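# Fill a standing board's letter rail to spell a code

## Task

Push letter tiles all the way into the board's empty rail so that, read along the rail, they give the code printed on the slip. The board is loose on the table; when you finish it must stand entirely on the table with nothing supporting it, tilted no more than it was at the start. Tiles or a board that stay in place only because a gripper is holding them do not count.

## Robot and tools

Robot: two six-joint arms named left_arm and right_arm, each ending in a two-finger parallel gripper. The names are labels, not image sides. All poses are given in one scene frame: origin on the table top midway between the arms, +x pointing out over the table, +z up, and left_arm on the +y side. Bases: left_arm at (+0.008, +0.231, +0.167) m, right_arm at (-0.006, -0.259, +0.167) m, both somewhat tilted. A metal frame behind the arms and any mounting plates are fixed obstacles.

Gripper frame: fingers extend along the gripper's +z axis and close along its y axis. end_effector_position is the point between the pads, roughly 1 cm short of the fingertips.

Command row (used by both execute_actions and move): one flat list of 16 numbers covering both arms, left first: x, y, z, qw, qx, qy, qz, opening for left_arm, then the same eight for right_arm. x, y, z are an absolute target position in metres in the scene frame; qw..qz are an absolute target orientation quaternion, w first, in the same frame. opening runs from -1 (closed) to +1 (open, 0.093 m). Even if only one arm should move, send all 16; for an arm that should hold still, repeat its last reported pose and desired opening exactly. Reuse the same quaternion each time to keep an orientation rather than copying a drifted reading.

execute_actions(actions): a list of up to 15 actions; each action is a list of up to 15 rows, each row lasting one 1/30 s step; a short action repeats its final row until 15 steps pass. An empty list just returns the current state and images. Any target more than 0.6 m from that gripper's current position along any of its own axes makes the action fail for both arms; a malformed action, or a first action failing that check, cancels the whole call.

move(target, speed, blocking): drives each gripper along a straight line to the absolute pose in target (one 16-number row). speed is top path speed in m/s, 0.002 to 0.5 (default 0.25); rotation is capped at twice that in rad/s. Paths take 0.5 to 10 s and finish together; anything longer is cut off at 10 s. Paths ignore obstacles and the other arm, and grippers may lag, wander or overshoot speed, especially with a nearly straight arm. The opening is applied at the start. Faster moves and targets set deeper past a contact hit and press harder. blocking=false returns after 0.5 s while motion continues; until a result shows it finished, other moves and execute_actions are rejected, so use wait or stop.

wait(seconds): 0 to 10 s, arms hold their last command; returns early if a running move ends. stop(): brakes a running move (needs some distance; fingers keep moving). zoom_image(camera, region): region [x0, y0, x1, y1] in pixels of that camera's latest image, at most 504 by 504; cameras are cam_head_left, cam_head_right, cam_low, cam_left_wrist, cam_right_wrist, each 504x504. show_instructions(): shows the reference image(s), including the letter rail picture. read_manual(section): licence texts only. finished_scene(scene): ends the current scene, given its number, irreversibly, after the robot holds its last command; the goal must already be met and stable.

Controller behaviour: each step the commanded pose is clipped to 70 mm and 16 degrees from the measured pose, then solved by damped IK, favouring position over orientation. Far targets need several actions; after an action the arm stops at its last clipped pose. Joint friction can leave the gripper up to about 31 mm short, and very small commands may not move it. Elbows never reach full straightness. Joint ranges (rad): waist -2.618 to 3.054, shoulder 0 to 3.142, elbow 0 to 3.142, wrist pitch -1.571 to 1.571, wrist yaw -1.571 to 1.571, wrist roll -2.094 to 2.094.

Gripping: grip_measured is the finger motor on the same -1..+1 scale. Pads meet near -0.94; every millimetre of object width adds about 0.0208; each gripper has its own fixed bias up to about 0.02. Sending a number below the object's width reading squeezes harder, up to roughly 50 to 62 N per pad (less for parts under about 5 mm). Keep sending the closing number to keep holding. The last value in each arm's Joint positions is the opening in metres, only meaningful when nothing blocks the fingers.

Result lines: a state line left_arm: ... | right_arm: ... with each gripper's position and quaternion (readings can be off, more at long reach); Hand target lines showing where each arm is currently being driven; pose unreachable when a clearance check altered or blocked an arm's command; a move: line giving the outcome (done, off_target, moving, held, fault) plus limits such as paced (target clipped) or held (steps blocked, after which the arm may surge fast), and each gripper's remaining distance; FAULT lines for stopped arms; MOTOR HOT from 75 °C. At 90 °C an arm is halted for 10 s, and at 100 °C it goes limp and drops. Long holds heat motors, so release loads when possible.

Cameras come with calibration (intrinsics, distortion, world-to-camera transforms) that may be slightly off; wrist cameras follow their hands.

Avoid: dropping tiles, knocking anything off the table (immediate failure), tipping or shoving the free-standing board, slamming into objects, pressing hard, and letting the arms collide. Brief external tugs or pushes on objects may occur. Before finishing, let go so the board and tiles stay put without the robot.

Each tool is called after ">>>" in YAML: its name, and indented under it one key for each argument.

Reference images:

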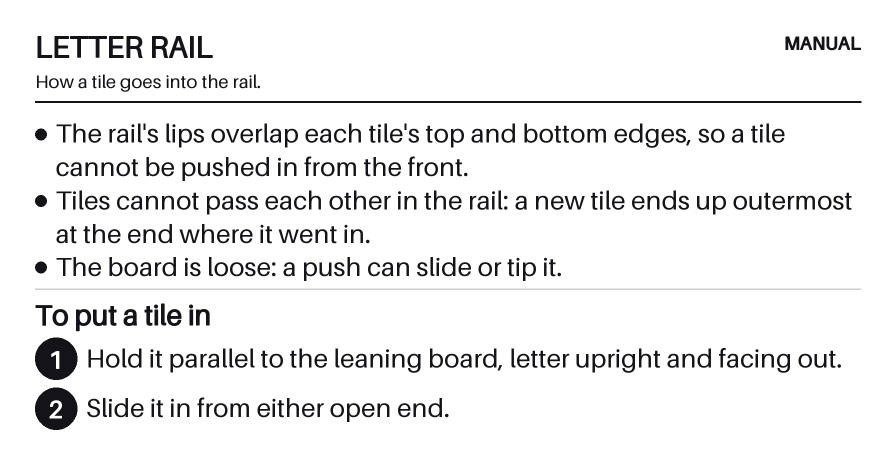

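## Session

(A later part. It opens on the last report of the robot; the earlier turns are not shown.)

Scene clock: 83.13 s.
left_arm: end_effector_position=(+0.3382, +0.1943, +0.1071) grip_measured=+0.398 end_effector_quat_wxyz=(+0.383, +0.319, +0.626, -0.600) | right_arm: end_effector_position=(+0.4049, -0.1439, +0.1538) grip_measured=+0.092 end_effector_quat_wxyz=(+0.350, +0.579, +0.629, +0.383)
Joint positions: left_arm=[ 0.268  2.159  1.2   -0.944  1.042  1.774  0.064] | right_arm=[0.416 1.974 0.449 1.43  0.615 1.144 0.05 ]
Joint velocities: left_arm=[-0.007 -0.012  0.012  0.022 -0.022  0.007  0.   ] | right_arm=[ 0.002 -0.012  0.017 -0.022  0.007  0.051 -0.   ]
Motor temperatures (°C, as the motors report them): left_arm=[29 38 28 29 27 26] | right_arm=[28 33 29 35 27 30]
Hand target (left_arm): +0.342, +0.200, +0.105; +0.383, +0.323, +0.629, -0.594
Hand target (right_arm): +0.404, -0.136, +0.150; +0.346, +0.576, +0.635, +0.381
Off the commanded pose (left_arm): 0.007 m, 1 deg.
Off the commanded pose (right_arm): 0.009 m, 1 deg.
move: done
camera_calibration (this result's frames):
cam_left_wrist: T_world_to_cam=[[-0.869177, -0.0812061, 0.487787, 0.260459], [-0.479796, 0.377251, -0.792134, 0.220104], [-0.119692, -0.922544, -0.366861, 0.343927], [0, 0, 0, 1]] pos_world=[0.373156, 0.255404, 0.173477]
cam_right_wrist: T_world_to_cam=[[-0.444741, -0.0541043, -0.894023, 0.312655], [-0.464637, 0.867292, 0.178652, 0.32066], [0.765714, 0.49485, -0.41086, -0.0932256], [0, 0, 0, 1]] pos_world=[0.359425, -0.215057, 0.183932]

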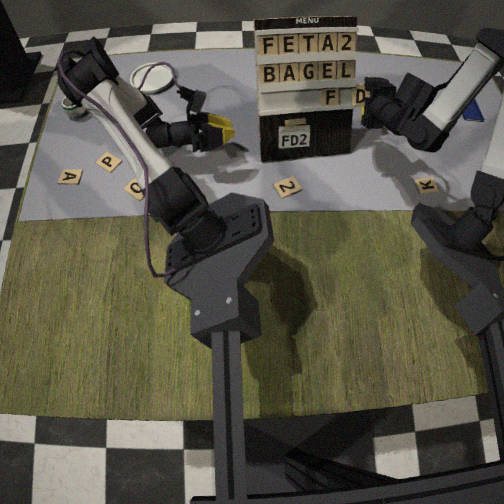

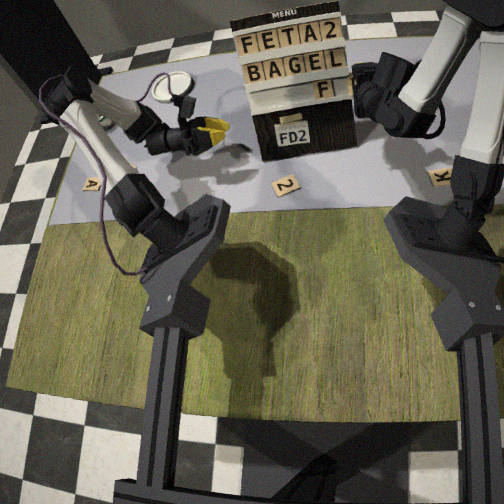

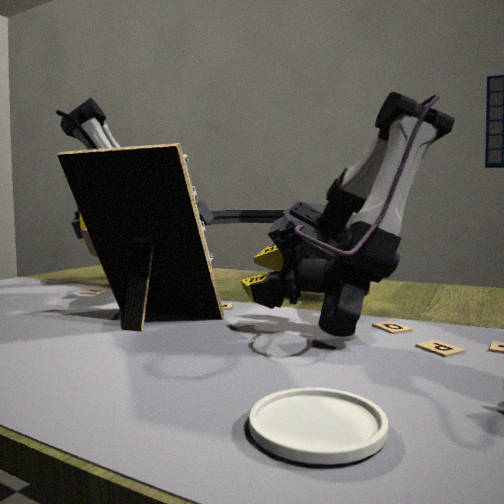

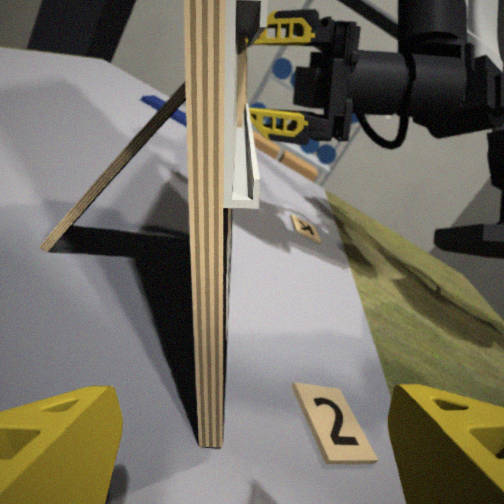

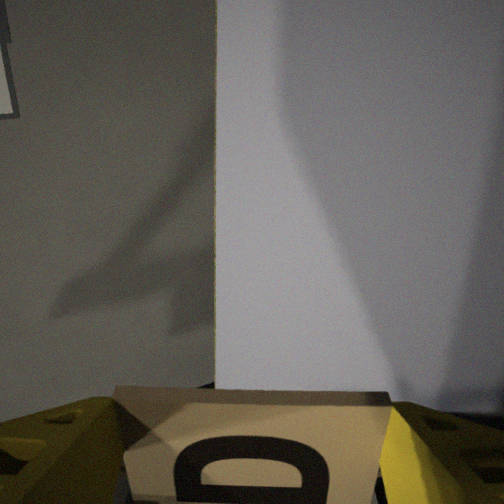

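In. Continue, brace simultaneously.

>>> move:
  target: [0.354,0.13,0.085,0.39,0.31,0.635,-0.59,0.4,0.403,-0.117,0.15,0.346,0.576,0.635,0.381,0.05]
  speed: 0.05

>>> move:
  target: [0.354,0.092,0.08,0.39,0.31,0.635,-0.59,0.4,0.403,-0.125,0.15,0.346,0.576,0.635,0.381,0.55]
  speed: 0.06

>>> move:
  target: [0.359,0.094,0.081,0.39,0.31,0.635,-0.59,-0.72,0.405,-0.172,0.15,0.346,0.576,0.635,0.381,0.55]
  speed: 0.08

>>> move:
  target: [0.359,0.094,0.081,0.39,0.31,0.635,-0.59,-0.72,0.412,-0.165,0.148,0.293,0.488,0.704,0.423,-1]
  speed: 0.15

Scene clock: 85.20 s.
left_arm: end_effector_position=(+0.3617, +0.1381, +0.0899) grip_measured=+0.398 end_effector_quat_wxyz=(+0.398, +0.317, +0.635, -0.582) | right_arm: end_effector_position=(+0.4038, -0.1250, +0.1533) grip_measured=+0.092 end_effector_quat_wxyz=(+0.350, +0.578, +0.631, +0.381)
Joint positions: left_arm=[ 0.126  2.208  1.108 -0.463  1.069  1.431  0.064] | right_arm=[0.465 2.035 0.491 1.441 0.664 1.147 0.05 ]
Joint velocities: left_arm=[-0.007 -0.007 -0.007  0.051 -0.007 -0.022 -0.   ] | right_arm=[-0.007 -0.012 -0.007  0.037 -0.051 -0.081  0.002]
Motor temperatures (°C, as the motors report them): left_arm=[29 38 28 29 27 26] | right_arm=[28 33 29 35 27 30]
Hand target (left_arm): +0.353, +0.131, +0.086; +0.390, +0.311, +0.634, -0.591
Hand target (right_arm): +0.403, -0.117, +0.150; +0.346, +0.576, +0.635, +0.381
Off the commanded pose (left_arm): 0.012 m, 1 deg.
Off the commanded pose (right_arm): 0.009 m, 1 deg.
move: off_target (left_arm)
camera_calibration (this result's frames):
cam_left_wrist: T_world_to_cam=[[-0.874142, -0.126879, 0.468804, 0.294512], [-0.479772, 0.375571, -0.792947, 0.23915], [-0.0754605, -0.918068, -0.389176, 0.273991], [0, 0, 0, 1]] pos_world=[0.392859, 0.199091, 0.158196]
cam_right_wrist: T_world_to_cam=[[-0.447062, -0.059707, -0.892508, 0.312709], [-0.466896, 0.866643, 0.175894, 0.305069], [0.762983, 0.495344, -0.41532, -0.100076], [0, 0, 0, 1]] pos_world=[0.358592, -0.196143, 0.183872]

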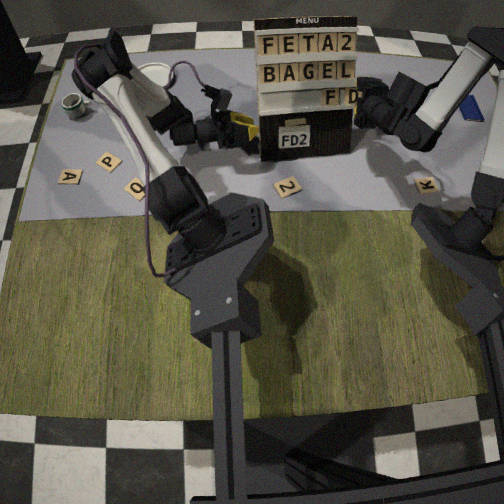

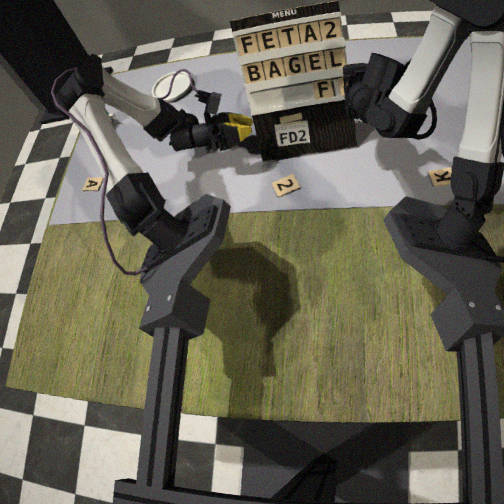

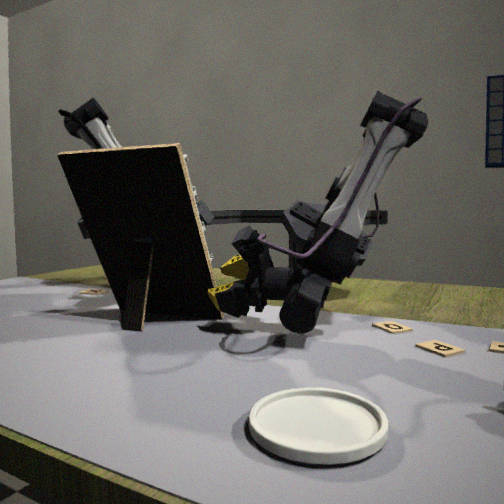

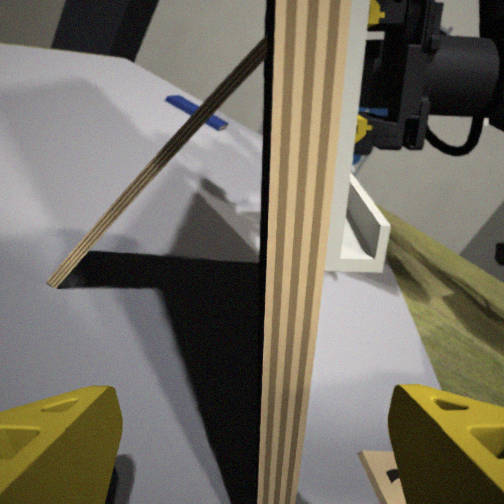

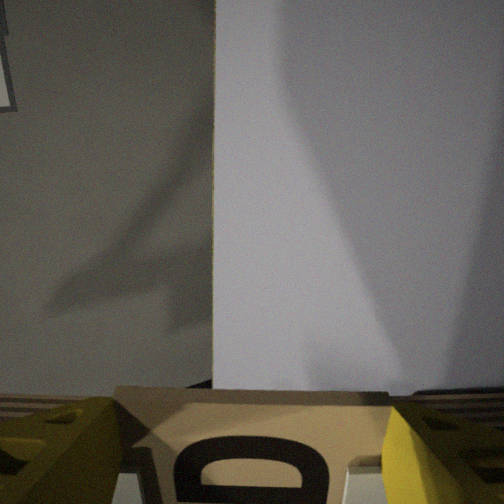

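Scene clock: 86.53 s.
left_arm: end_effector_position=(+0.3641, +0.0995, +0.0856) grip_measured=+0.398 end_effector_quat_wxyz=(+0.401, +0.314, +0.633, -0.583) | right_arm: end_effector_position=(+0.4041, -0.1240, +0.1540) grip_measured=+0.547 end_effector_quat_wxyz=(+0.350, +0.577, +0.631, +0.384)
Joint positions: left_arm=[ 0.035  2.256  1.043 -0.179  1.069  1.24   0.064] | right_arm=[0.465 2.035 0.491 1.443 0.657 1.147 0.071]
Joint velocities: left_arm=[ 0.002  0.007 -0.012 -0.007 -0.007  0.022 -0.   ] | right_arm=[-0.022  0.017 -0.007  0.051 -0.037  0.007  0.001]
Motor temperatures (°C, as the motors report them): left_arm=[29 38 28 29 27 26] | right_arm=[28 33 29 35 27 30]
Hand target (left_arm): +0.353, +0.093, +0.081; +0.389, +0.311, +0.635, -0.591
Hand target (right_arm): +0.403, -0.125, +0.150; +0.346, +0.576, +0.635, +0.381
Off the commanded pose (left_arm): 0.014 m, 2 deg.
Off the commanded pose (right_arm): 0.004 m, 1 deg.
move: off_target (left_arm)
camera_calibration (this result's frames):
cam_left_wrist: T_world_to_cam=[[-0.874555, -0.128015, 0.467725, 0.294056], [-0.47986, 0.367532, -0.796652, 0.252586], [-0.0699202, -0.921158, -0.382856, 0.234774], [0, 0, 0, 1]] pos_world=[0.394789, 0.161074, 0.153571]
cam_right_wrist: T_world_to_cam=[[-0.443351, -0.0581146, -0.894462, 0.312561], [-0.471434, 0.863844, 0.177547, 0.305515], [0.762358, 0.500396, -0.410383, -0.100339], [0, 0, 0, 1]] pos_world=[0.359099, -0.195544, 0.184153]

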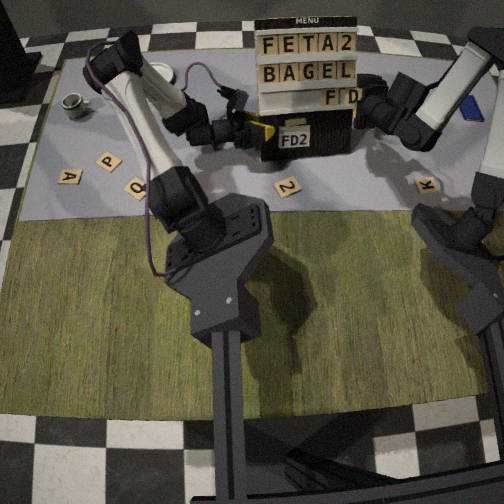

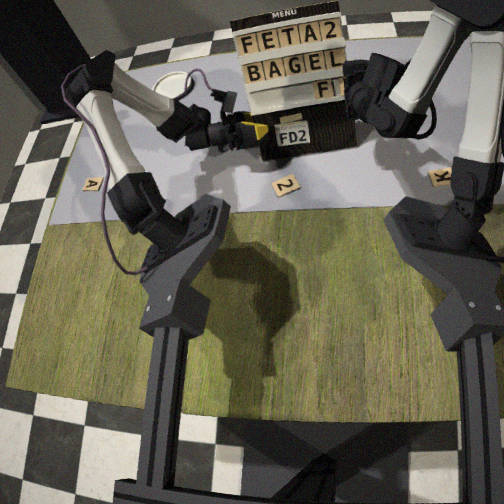

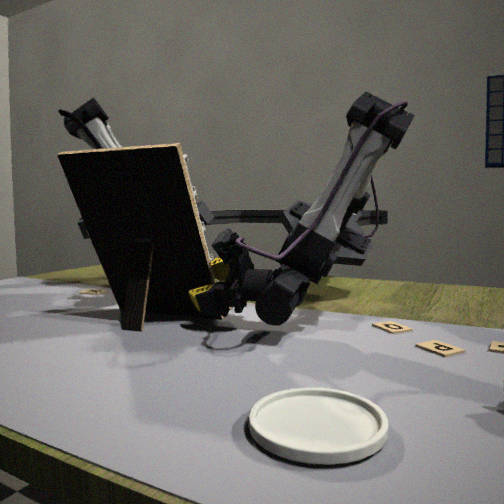

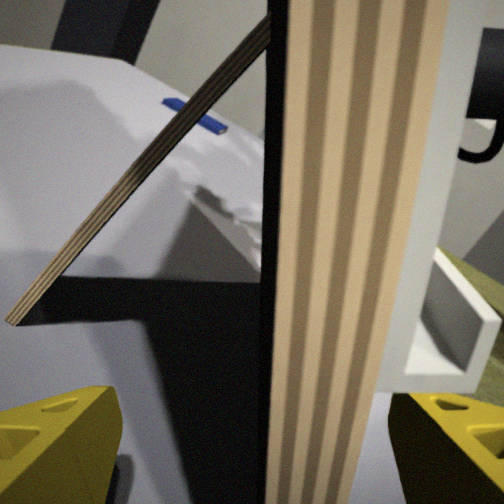

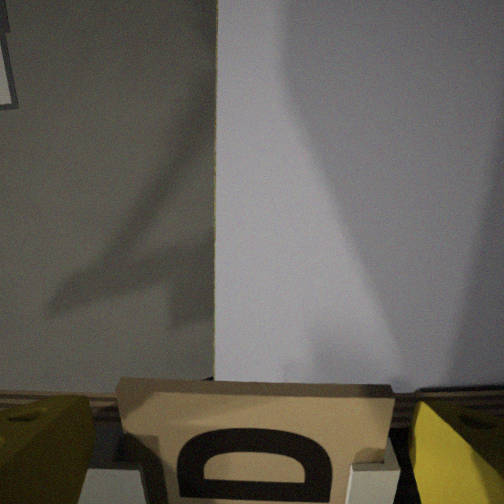

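Scene clock: 87.67 s.
left_arm: end_effector_position=(+0.3610, +0.0986, +0.0890) grip_measured=-0.712 end_effector_quat_wxyz=(+0.401, +0.313, +0.627, -0.590) | right_arm: end_effector_position=(+0.4093, -0.1677, +0.1540) grip_measured=+0.548 end_effector_quat_wxyz=(+0.348, +0.579, +0.626, +0.388)
Joint positions: left_arm=[ 0.034  2.256  1.041 -0.199  1.085  1.254  0.011] | right_arm=[0.338 1.891 0.41  1.394 0.528 1.142 0.071]
Joint velocities: left_arm=[ 0.007 -0.002  0.012 -0.037 -0.022 -0.037  0.   ] | right_arm=[ 0.007  0.002  0.007 -0.051 -0.022  0.037 -0.001]
Motor temperatures (°C, as the motors report them): left_arm=[29 38 28 29 27 26] | right_arm=[28 33 29 35 27 30]
Hand target (left_arm): +0.359, +0.094, +0.081; +0.390, +0.310, +0.635, -0.590
Hand target (right_arm): +0.405, -0.172, +0.150; +0.346, +0.576, +0.635, +0.381
Off the commanded pose (left_arm): 0.009 m, 2 deg.
Off the commanded pose (right_arm): 0.007 m, 1 deg.
move: done
camera_calibration (this result's frames):
cam_left_wrist: T_world_to_cam=[[-0.87526, -0.112662, 0.470349, 0.288158], [-0.477434, 0.356717, -0.803, 0.254885], [-0.0773141, -0.927394, -0.366009, 0.236898], [0, 0, 0, 1]] pos_world=[0.39222, 0.161241, 0.155845]
cam_right_wrist: T_world_to_cam=[[-0.439373, -0.0451306, -0.89717, 0.313246], [-0.468302, 0.863793, 0.185891, 0.343132], [0.76658, 0.501822, -0.400662, -0.0854476], [0, 0, 0, 1]] pos_world=[0.363824, -0.239378, 0.183015]

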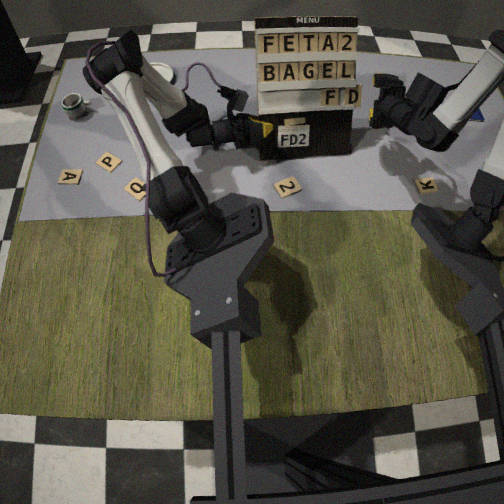

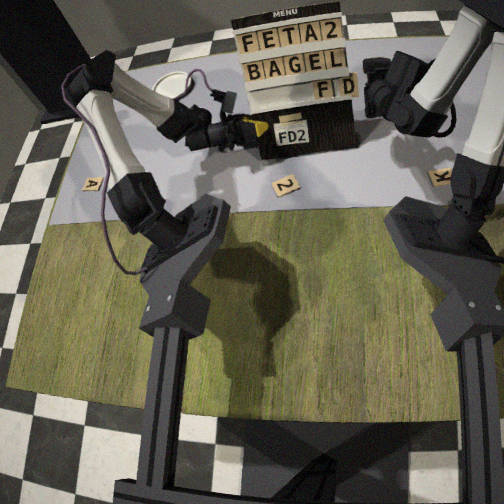

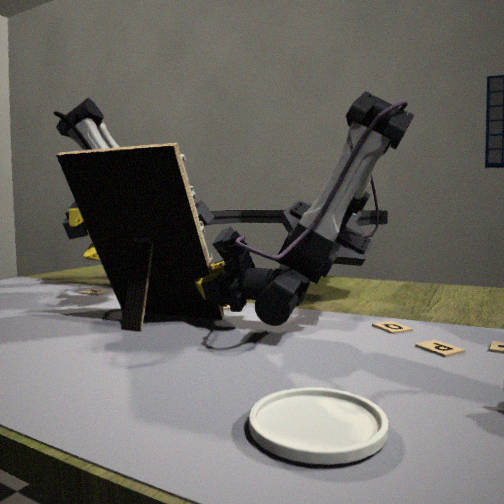

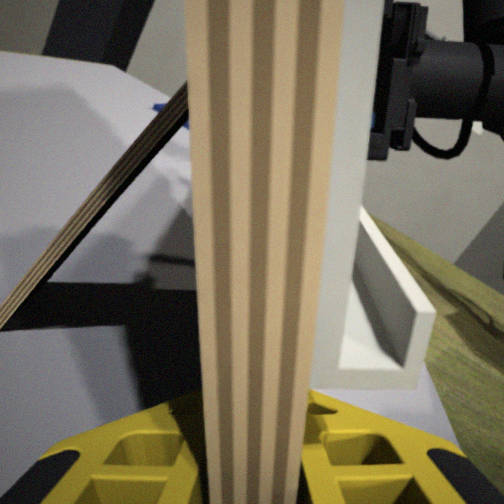

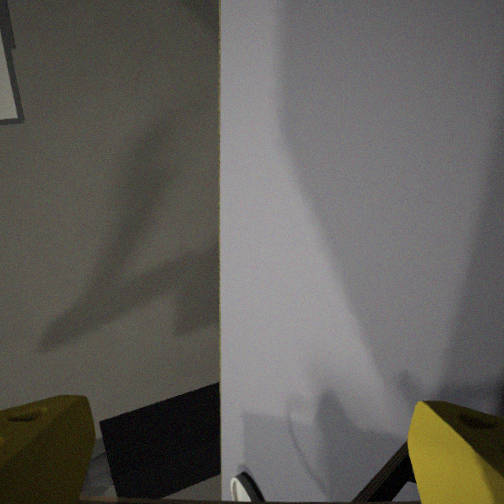

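Scene clock: 89.20 s.
left_arm: end_effector_position=(+0.3606, +0.0986, +0.0890) grip_measured=-0.713 end_effector_quat_wxyz=(+0.402, +0.315, +0.626, -0.589) | right_arm: end_effector_position=(+0.4083, -0.1595, +0.1461) grip_measured=-0.985 end_effector_quat_wxyz=(+0.289, +0.488, +0.705, +0.425)
Joint positions: left_arm=[ 0.034  2.256  1.041 -0.201  1.084  1.261  0.011] | right_arm=[0.22  1.751 0.41  1.12  0.204 1.039 0.   ]
Joint velocities: left_arm=[-0.007 -0.017 -0.002 -0.125 -0.007  0.007  0.   ] | right_arm=[-0.007 -0.012 -0.007  0.007  0.051 -0.007  0.   ]
Motor temperatures (°C, as the motors report them): left_arm=[30 38 28 29 27 26] | right_arm=[28 33 29 35 27 30]
Hand target (left_arm): +0.359, +0.094, +0.081; +0.390, +0.310, +0.635, -0.590
Hand target (right_arm): +0.412, -0.165, +0.148; +0.294, +0.488, +0.704, +0.424
Off the commanded pose (left_arm): 0.009 m, 2 deg.
Off the commanded pose (right_arm): 0.007 m, 1 deg.
move: done
camera_calibration (this result's frames):
cam_left_wrist: T_world_to_cam=[[-0.877256, -0.112186, 0.466728, 0.288856], [-0.473824, 0.358119, -0.804513, 0.253377], [-0.0768897, -0.926911, -0.367319, 0.236719], [0, 0, 0, 1]] pos_world=[0.391658, 0.161083, 0.155979]
cam_right_wrist: T_world_to_cam=[[-0.423599, -0.174239, -0.888935, 0.277884], [-0.684762, 0.704016, 0.188312, 0.399548], [0.593013, 0.688478, -0.417532, 0.011132], [0, 0, 0, 1]] pos_world=[0.384705, -0.240534, 0.176429]

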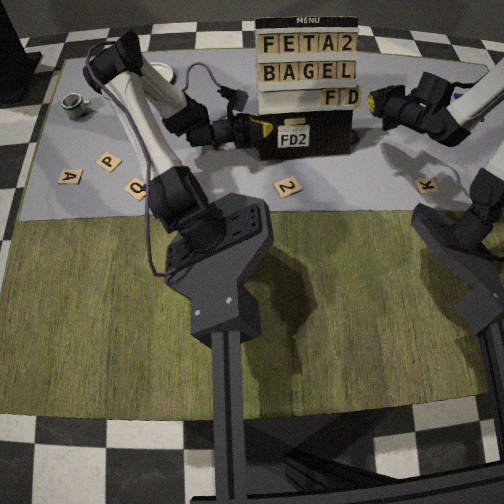

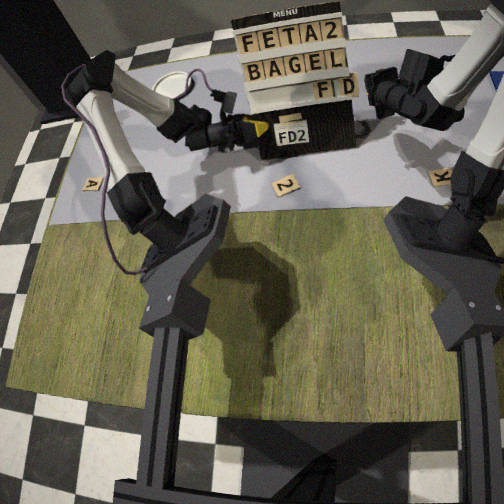

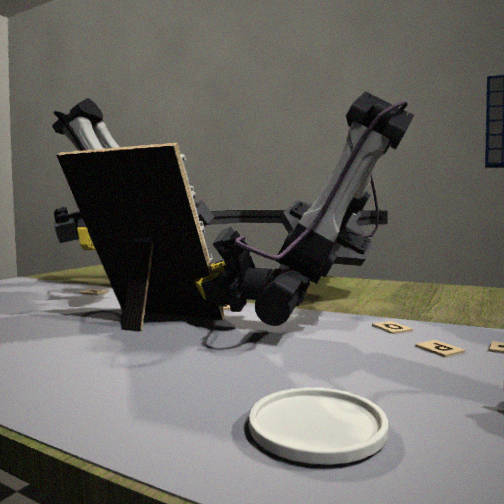

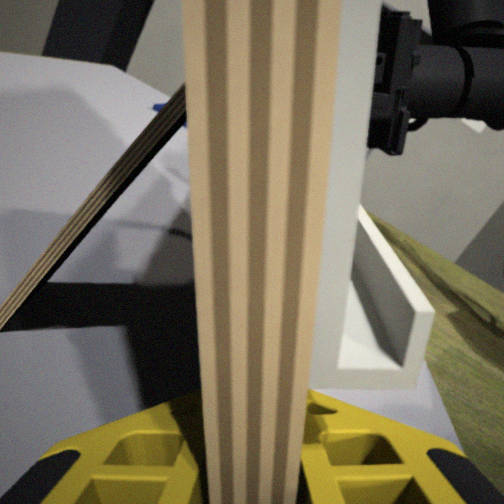

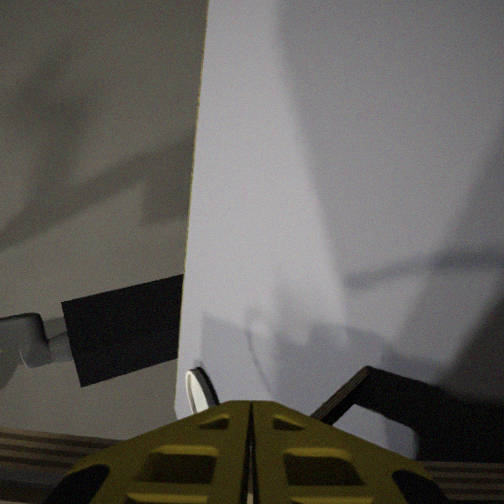

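>>> move:
  target: [0.359,0.094,0.081,0.39,0.31,0.635,-0.59,-0.72,0.408,-0.12,0.148,0.293,0.488,0.704,0.423,-1]
  speed: 0.03

>>> move:
  target: [0.359,0.094,0.081,0.39,0.31,0.635,-0.59,-0.72,0.4,-0.065,0.15,0.293,0.488,0.704,0.423,-1]
  speed: 0.03

>>> move:
  target: [0.359,0.094,0.081,0.39,0.31,0.635,-0.59,0.4,0.35,-0.12,0.165,0.293,0.488,0.704,0.423,-1]
  speed: 0.12

Scene clock: 90.90 s.
left_arm: end_effector_position=(+0.3605, +0.0986, +0.0889) grip_measured=-0.713 end_effector_quat_wxyz=(+0.402, +0.315, +0.626, -0.589) | right_arm: end_effector_position=(+0.4051, -0.1244, +0.1479) grip_measured=-0.985 end_effector_quat_wxyz=(+0.292, +0.487, +0.707, +0.422)
Joint positions: left_arm=[ 0.034  2.256  1.041 -0.202  1.084  1.261  0.011] | right_arm=[0.336 1.865 0.453 1.184 0.322 1.056 0.   ]
Joint velocities: left_arm=[-0.002 -0.007 -0.007  0.007 -0.022  0.11  -0.   ] | right_arm=[-0.017  0.002  0.007  0.037 -0.007  0.022  0.   ]
Motor temperatures (°C, as the motors report them): left_arm=[30 38 28 29 27 26] | right_arm=[28 33 29 35 27 30]
Hand target (left_arm): +0.359, +0.094, +0.081; +0.390, +0.311, +0.635, -0.590
Hand target (right_arm): +0.408, -0.120, +0.148; +0.293, +0.488, +0.705, +0.423
Off the commanded pose (left_arm): 0.009 m, 2 deg.
Off the commanded pose (right_arm): 0.005 m, 0 deg.
move: done
camera_calibration (this result's frames):
cam_left_wrist: T_world_to_cam=[[-0.877286, -0.112128, 0.466687, 0.288827], [-0.473732, 0.358513, -0.804392, 0.253224], [-0.0771187, -0.926766, -0.367637, 0.236781], [0, 0, 0, 1]] pos_world=[0.391605, 0.161043, 0.155949]
cam_right_wrist: T_world_to_cam=[[-0.422221, -0.183358, -0.887755, 0.282365], [-0.685109, 0.705836, 0.180057, 0.373976], [0.593595, 0.684233, -0.42364, -0.010259], [0, 0, 0, 1]] pos_world=[0.381525, -0.205172, 0.178988]

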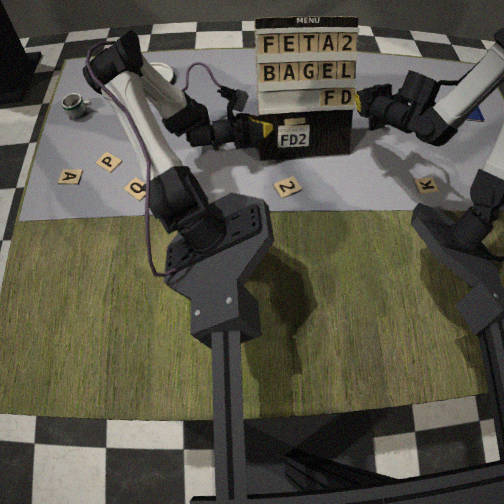

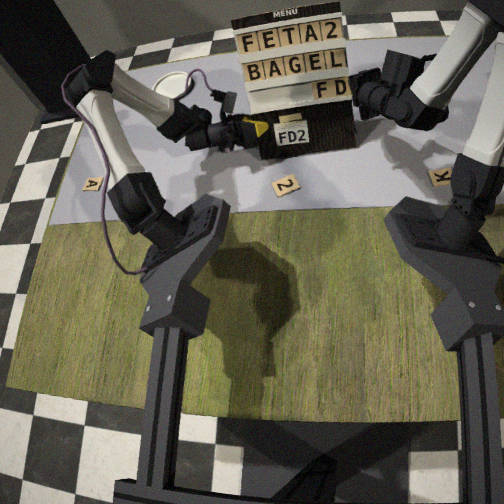

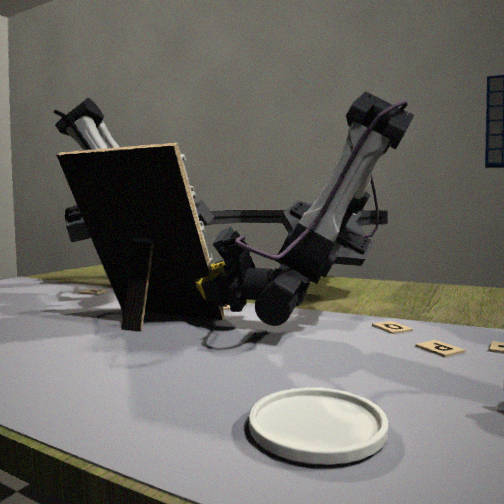

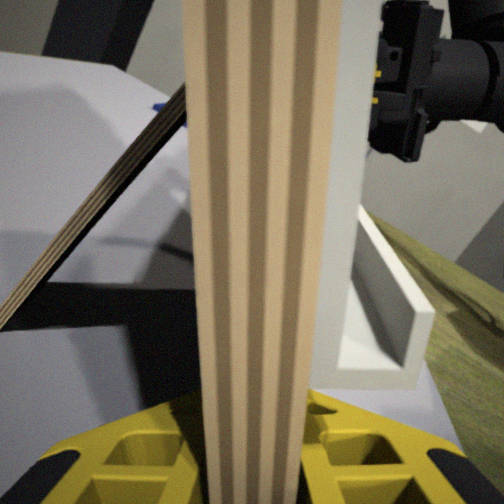

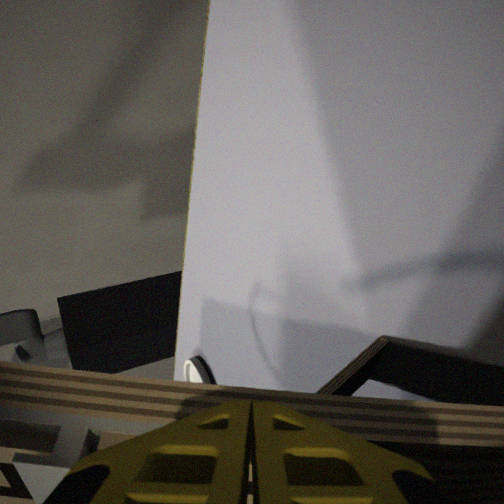

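Scene clock: 93.17 s.
left_arm: end_effector_position=(+0.3604, +0.0979, +0.0895) grip_measured=-0.713 end_effector_quat_wxyz=(+0.401, +0.315, +0.626, -0.591) | right_arm: end_effector_position=(+0.4003, -0.0742, +0.1513) grip_measured=-0.985 end_effector_quat_wxyz=(+0.298, +0.492, +0.702, +0.419)
Joint positions: left_arm=[ 0.032  2.256  1.041 -0.202  1.085  1.257  0.011] | right_arm=[0.487 2.034 0.549 1.257 0.485 1.094 0.   ]
Joint velocities: left_arm=[ 0.002 -0.017  0.007 -0.051  0.022  0.007  0.001] | right_arm=[ 0.002  0.007  0.007  0.007 -0.095  0.007  0.   ]
Motor temperatures (°C, as the motors report them): left_arm=[30 38 28 29 27 26] | right_arm=[28 33 29 35 27 30]
Hand target (left_arm): +0.359, +0.094, +0.081; +0.390, +0.310, +0.635, -0.590
Hand target (right_arm): +0.400, -0.065, +0.150; +0.293, +0.488, +0.705, +0.423
Off the commanded pose (left_arm): 0.009 m, 2 deg.
Off the commanded pose (right_arm): 0.009 m, 1 deg.
move: done
camera_calibration (this result's frames):
cam_left_wrist: T_world_to_cam=[[-0.876489, -0.109729, 0.468751, 0.287637], [-0.474803, 0.357932, -0.804019, 0.25432], [-0.0795568, -0.927278, -0.365823, 0.237116], [0, 0, 0, 1]] pos_world=[0.391726, 0.160406, 0.156391]
cam_right_wrist: T_world_to_cam=[[-0.421349, -0.177338, -0.889391, 0.293001], [-0.671617, 0.720029, 0.17461, 0.331075], [0.609422, 0.670902, -0.422487, -0.0478222], [0, 0, 0, 1]] pos_world=[0.374955, -0.154339, 0.182579]

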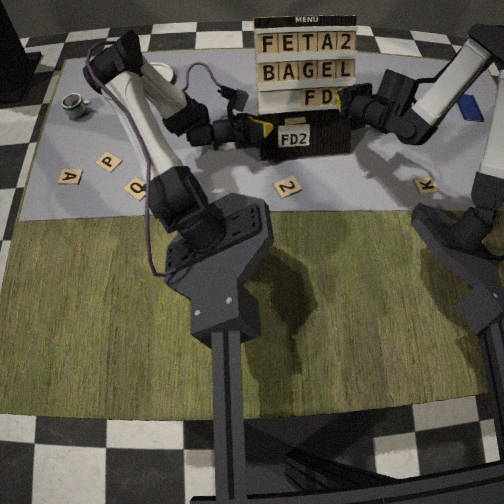

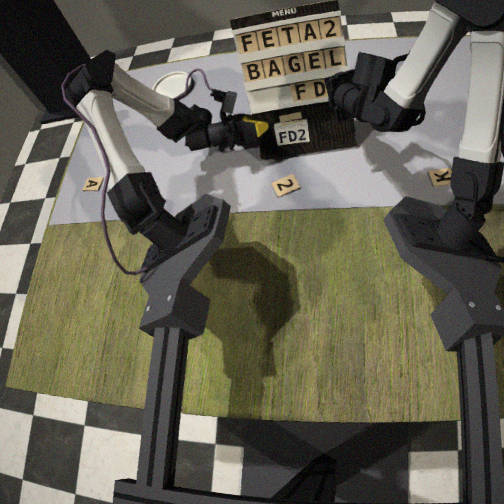

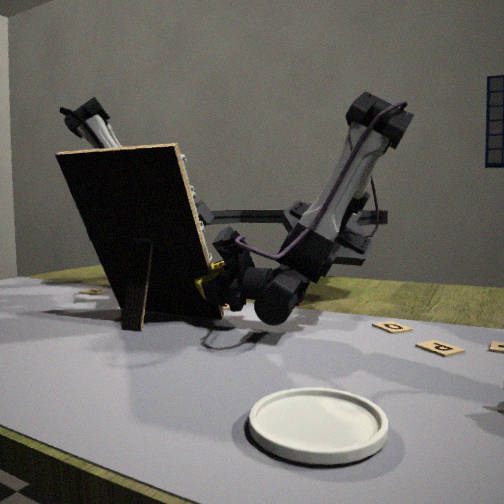

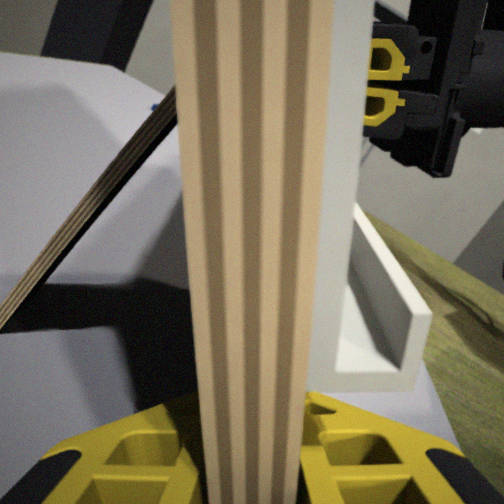

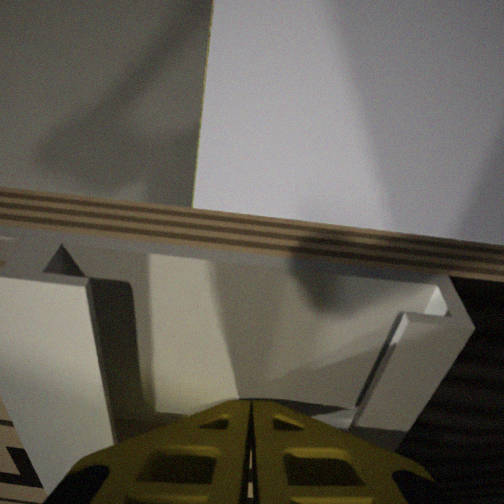

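Scene clock: 94.10 s.
left_arm: end_effector_position=(+0.3619, +0.0981, +0.0885) grip_measured=+0.398 end_effector_quat_wxyz=(+0.397, +0.310, +0.630, -0.591) | right_arm: end_effector_position=(+0.3520, -0.1166, +0.1631) grip_measured=-0.985 end_effector_quat_wxyz=(+0.293, +0.488, +0.708, +0.419)
Joint positions: left_arm=[ 0.032  2.256  1.041 -0.191  1.08   1.233  0.064] | right_arm=[0.487 1.84  0.285 1.31  0.477 1.094 0.   ]
Joint velocities: left_arm=[ 0.002 -0.002  0.007  0.007 -0.066  0.051  0.   ] | right_arm=[-0.002 -0.012  0.007  0.007  0.037 -0.007  0.   ]
Motor temperatures (°C, as the motors report them): left_arm=[30 38 28 29 27 26] | right_arm=[28 33 29 35 27 30]
Hand target (left_arm): +0.359, +0.094, +0.081; +0.390, +0.310, +0.635, -0.590
Hand target (right_arm): +0.350, -0.120, +0.166; +0.293, +0.488, +0.704, +0.423
Off the commanded pose (left_arm): 0.009 m, 1 deg.
Off the commanded pose (right_arm): 0.004 m, 1 deg.
move: done
camera_calibration (this result's frames):
cam_left_wrist: T_world_to_cam=[[-0.868811, -0.114698, 0.481677, 0.285991], [-0.488371, 0.358861, -0.795433, 0.258146], [-0.0816202, -0.926317, -0.367797, 0.237831], [0, 0, 0, 1]] pos_world=[0.393955, 0.160471, 0.155057]
cam_right_wrist: T_world_to_cam=[[-0.42555, -0.186334, -0.885543, 0.275333], [-0.681542, 0.709757, 0.178171, 0.3288], [0.595321, 0.679356, -0.429032, 0.0220688], [0, 0, 0, 1]] pos_world=[0.328121, -0.197057, 0.194705]

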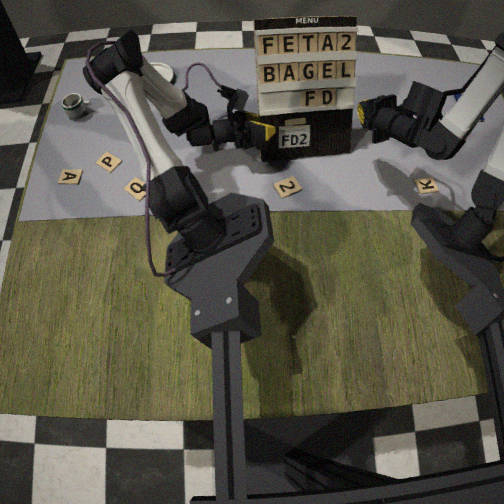

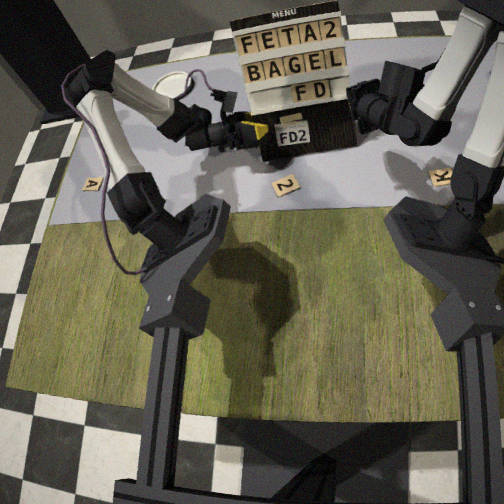

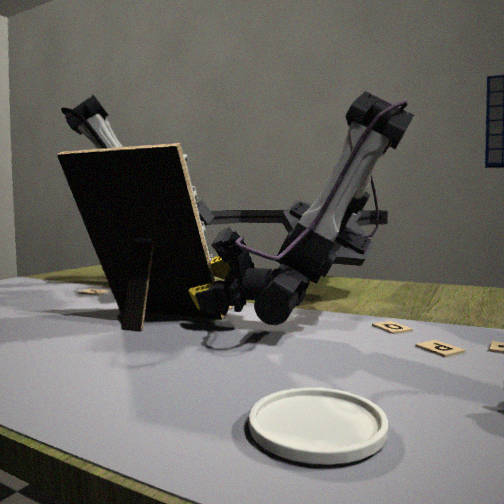

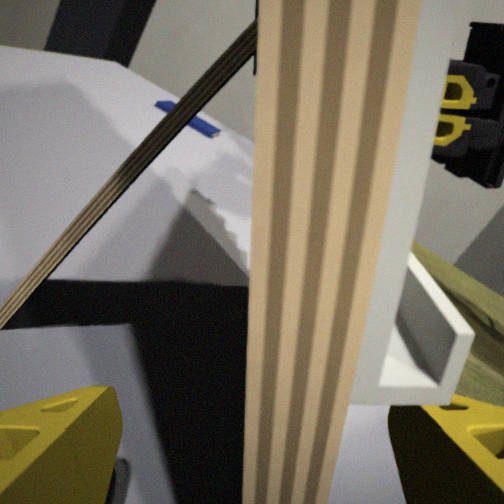

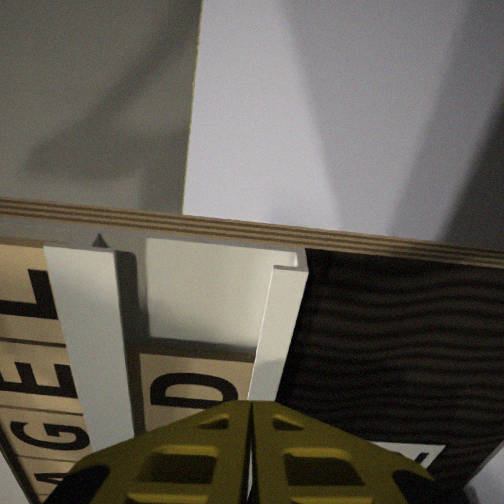

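>>> move:
  target: [0.342,0.22,0.105,0.383,0.323,0.629,-0.594,0.4,0.25,-0.03,0.1,0,-0.216,0.976,0,0.75]

>>> move:
  target: [0.342,0.22,0.105,0.383,0.323,0.629,-0.594,0.4,0.232,0.043,0.03,0,-0.216,0.976,0,0.75]
  speed: 0.15

Scene clock: 98.67 s.
left_arm: end_effector_position=(+0.3390, +0.2111, +0.1030) grip_measured=+0.398 end_effector_quat_wxyz=(+0.381, +0.315, +0.627, -0.602) | right_arm: end_effector_position=(+0.2520, -0.0310, +0.1015) grip_measured=+0.748 end_effector_quat_wxyz=(+0.003, -0.206, +0.978, +0.009)
Joint positions: left_arm=[ 0.313  2.184  1.261 -1.05   1.028  1.844  0.064] | right_arm=[ 0.739  2.178  1.183 -0.676  0.593  0.497  0.081]
Joint velocities: left_arm=[ 0.002 -0.012 -0.012  0.022 -0.007  0.037 -0.001] | right_arm=[-0.007 -0.012 -0.002  0.007  0.022 -0.007 -0.   ]
Motor temperatures (°C, as the motors report them): left_arm=[30 38 28 29 27 26] | right_arm=[29 33 30 35 27 30]
Hand target (left_arm): +0.344, +0.219, +0.104; +0.384, +0.321, +0.631, -0.592
Hand target (right_arm): +0.250, -0.029, +0.099; +0.002, -0.218, +0.976, +0.001
Off the commanded pose (left_arm): 0.010 m, 1 deg.
Off the commanded pose (right_arm): 0.003 m, 2 deg.
move: done
camera_calibration (this result's frames):
cam_left_wrist: T_world_to_cam=[[-0.863411, -0.0820374, 0.497786, 0.261714], [-0.489644, 0.37395, -0.787661, 0.214422], [-0.121529, -0.923814, -0.363042, 0.358562], [0, 0, 0, 1]] pos_world=[0.374533, 0.272531, 0.168787]
cam_right_wrist: T_world_to_cam=[[0.421212, -0.906408, -0.0316935, -0.12817], [-0.818005, -0.394759, 0.418368, 0.186624], [-0.391724, -0.150296, -0.907724, 0.268583], [0, 0, 0, 1]] pos_world=[0.311857, -0.00213584, 0.16166]

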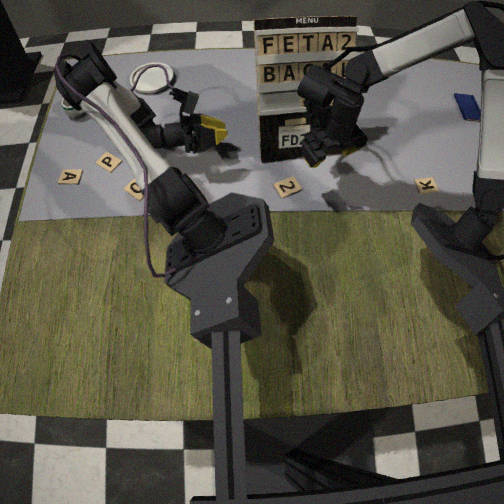

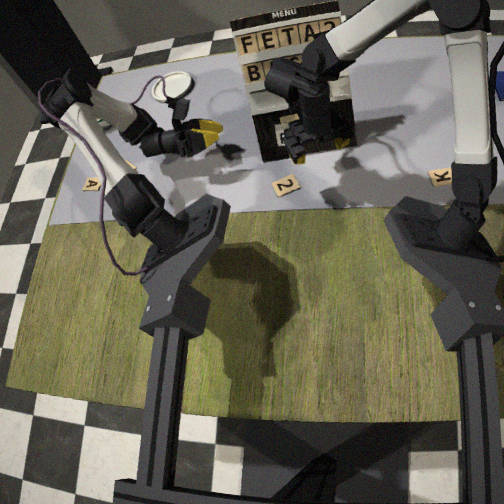

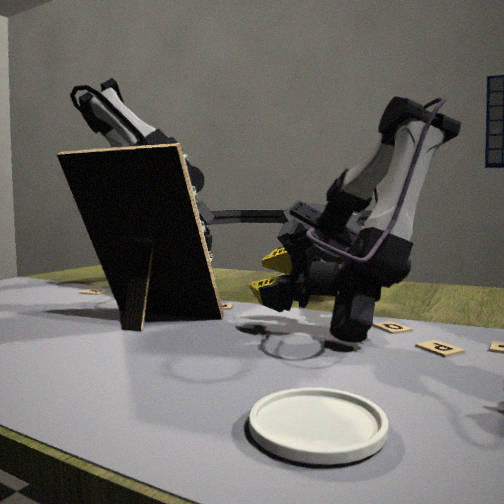

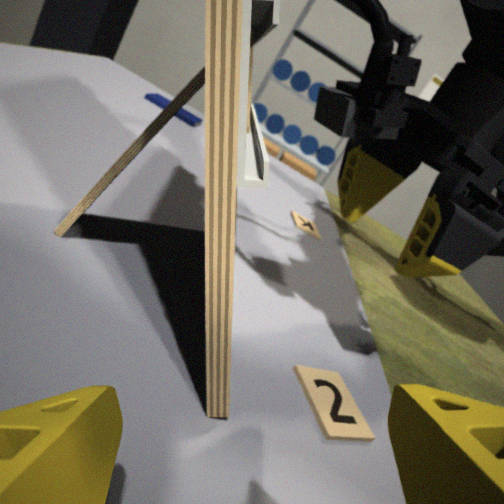

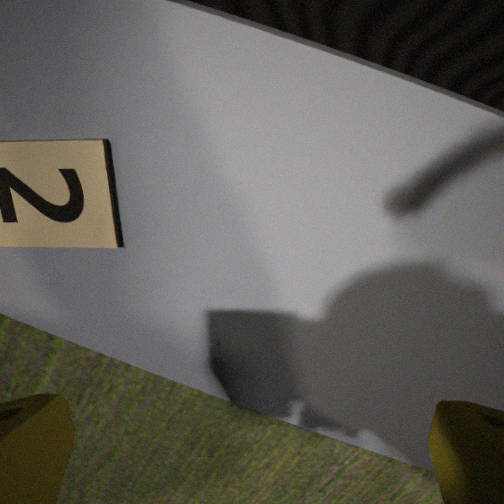

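Scene clock: 99.90 s.
left_arm: end_effector_position=(+0.3366, +0.2109, +0.1046) grip_measured=+0.398 end_effector_quat_wxyz=(+0.379, +0.317, +0.625, -0.605) | right_arm: end_effector_position=(+0.2312, +0.0359, +0.0308) grip_measured=+0.748 end_effector_quat_wxyz=(-0.007, -0.219, +0.976, -0.001)
Joint positions: left_arm=[ 0.313  2.184  1.261 -1.068  1.024  1.859  0.064] | right_arm=[ 0.759  2.547  1.391 -0.562  0.593  0.514  0.081]
Joint velocities: left_arm=[ 0.012  0.012  0.002  0.051  0.022 -0.051  0.   ] | right_arm=[ 0.002 -0.012  0.002  0.051  0.051  0.007  0.001]
Motor temperatures (°C, as the motors report them): left_arm=[30 39 28 29 27 26] | right_arm=[29 33 30 35 27 30]
Hand target (left_arm): +0.342, +0.220, +0.105; +0.383, +0.323, +0.629, -0.594
Hand target (right_arm): +0.231, +0.042, +0.029; -0.000, -0.216, +0.976, +0.000
Off the commanded pose (left_arm): 0.011 m, 2 deg.
Off the commanded pose (right_arm): 0.007 m, 1 deg.
move: off_target (left_arm)
camera_calibration (this result's frames):
cam_left_wrist: T_world_to_cam=[[-0.864493, -0.0722891, 0.49742, 0.257168], [-0.485667, 0.375165, -0.789544, 0.213218], [-0.129539, -0.924135, -0.359436, 0.361069], [0, 0, 0, 1]] pos_world=[0.372645, 0.272275, 0.170205]
cam_right_wrist: T_world_to_cam=[[0.443704, -0.896023, -0.016404, -0.0670544], [-0.80152, -0.404962, 0.439968, 0.221445], [-0.400865, -0.182068, -0.897864, 0.209344], [0, 0, 0, 1]] pos_world=[0.291164, 0.0677093, 0.0894336]

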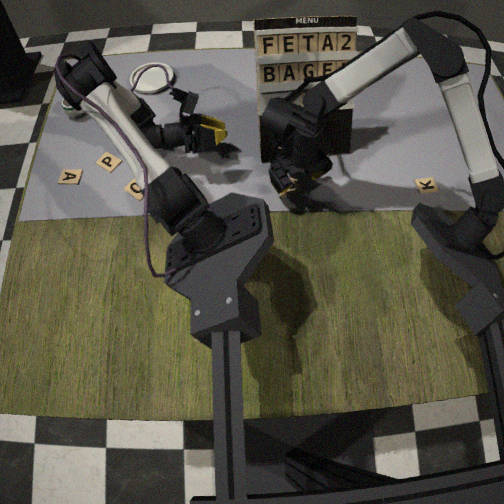

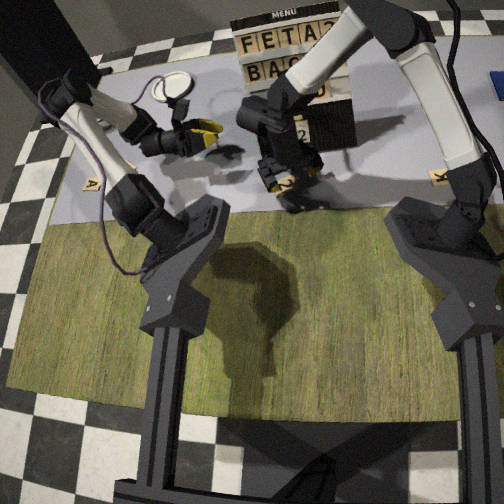

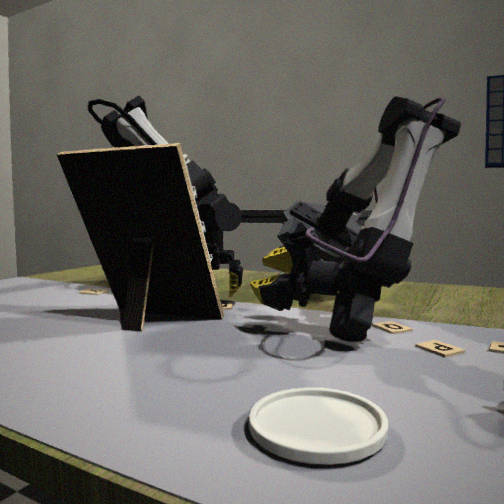

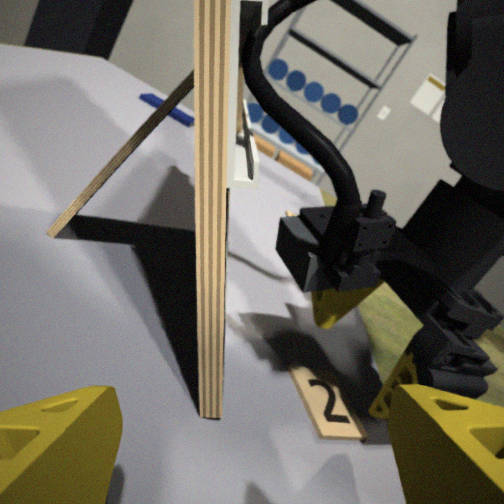

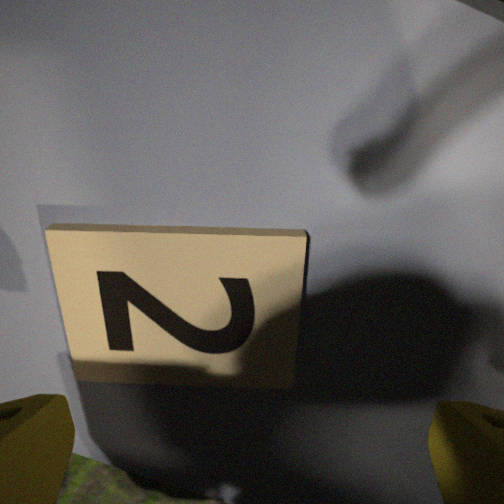

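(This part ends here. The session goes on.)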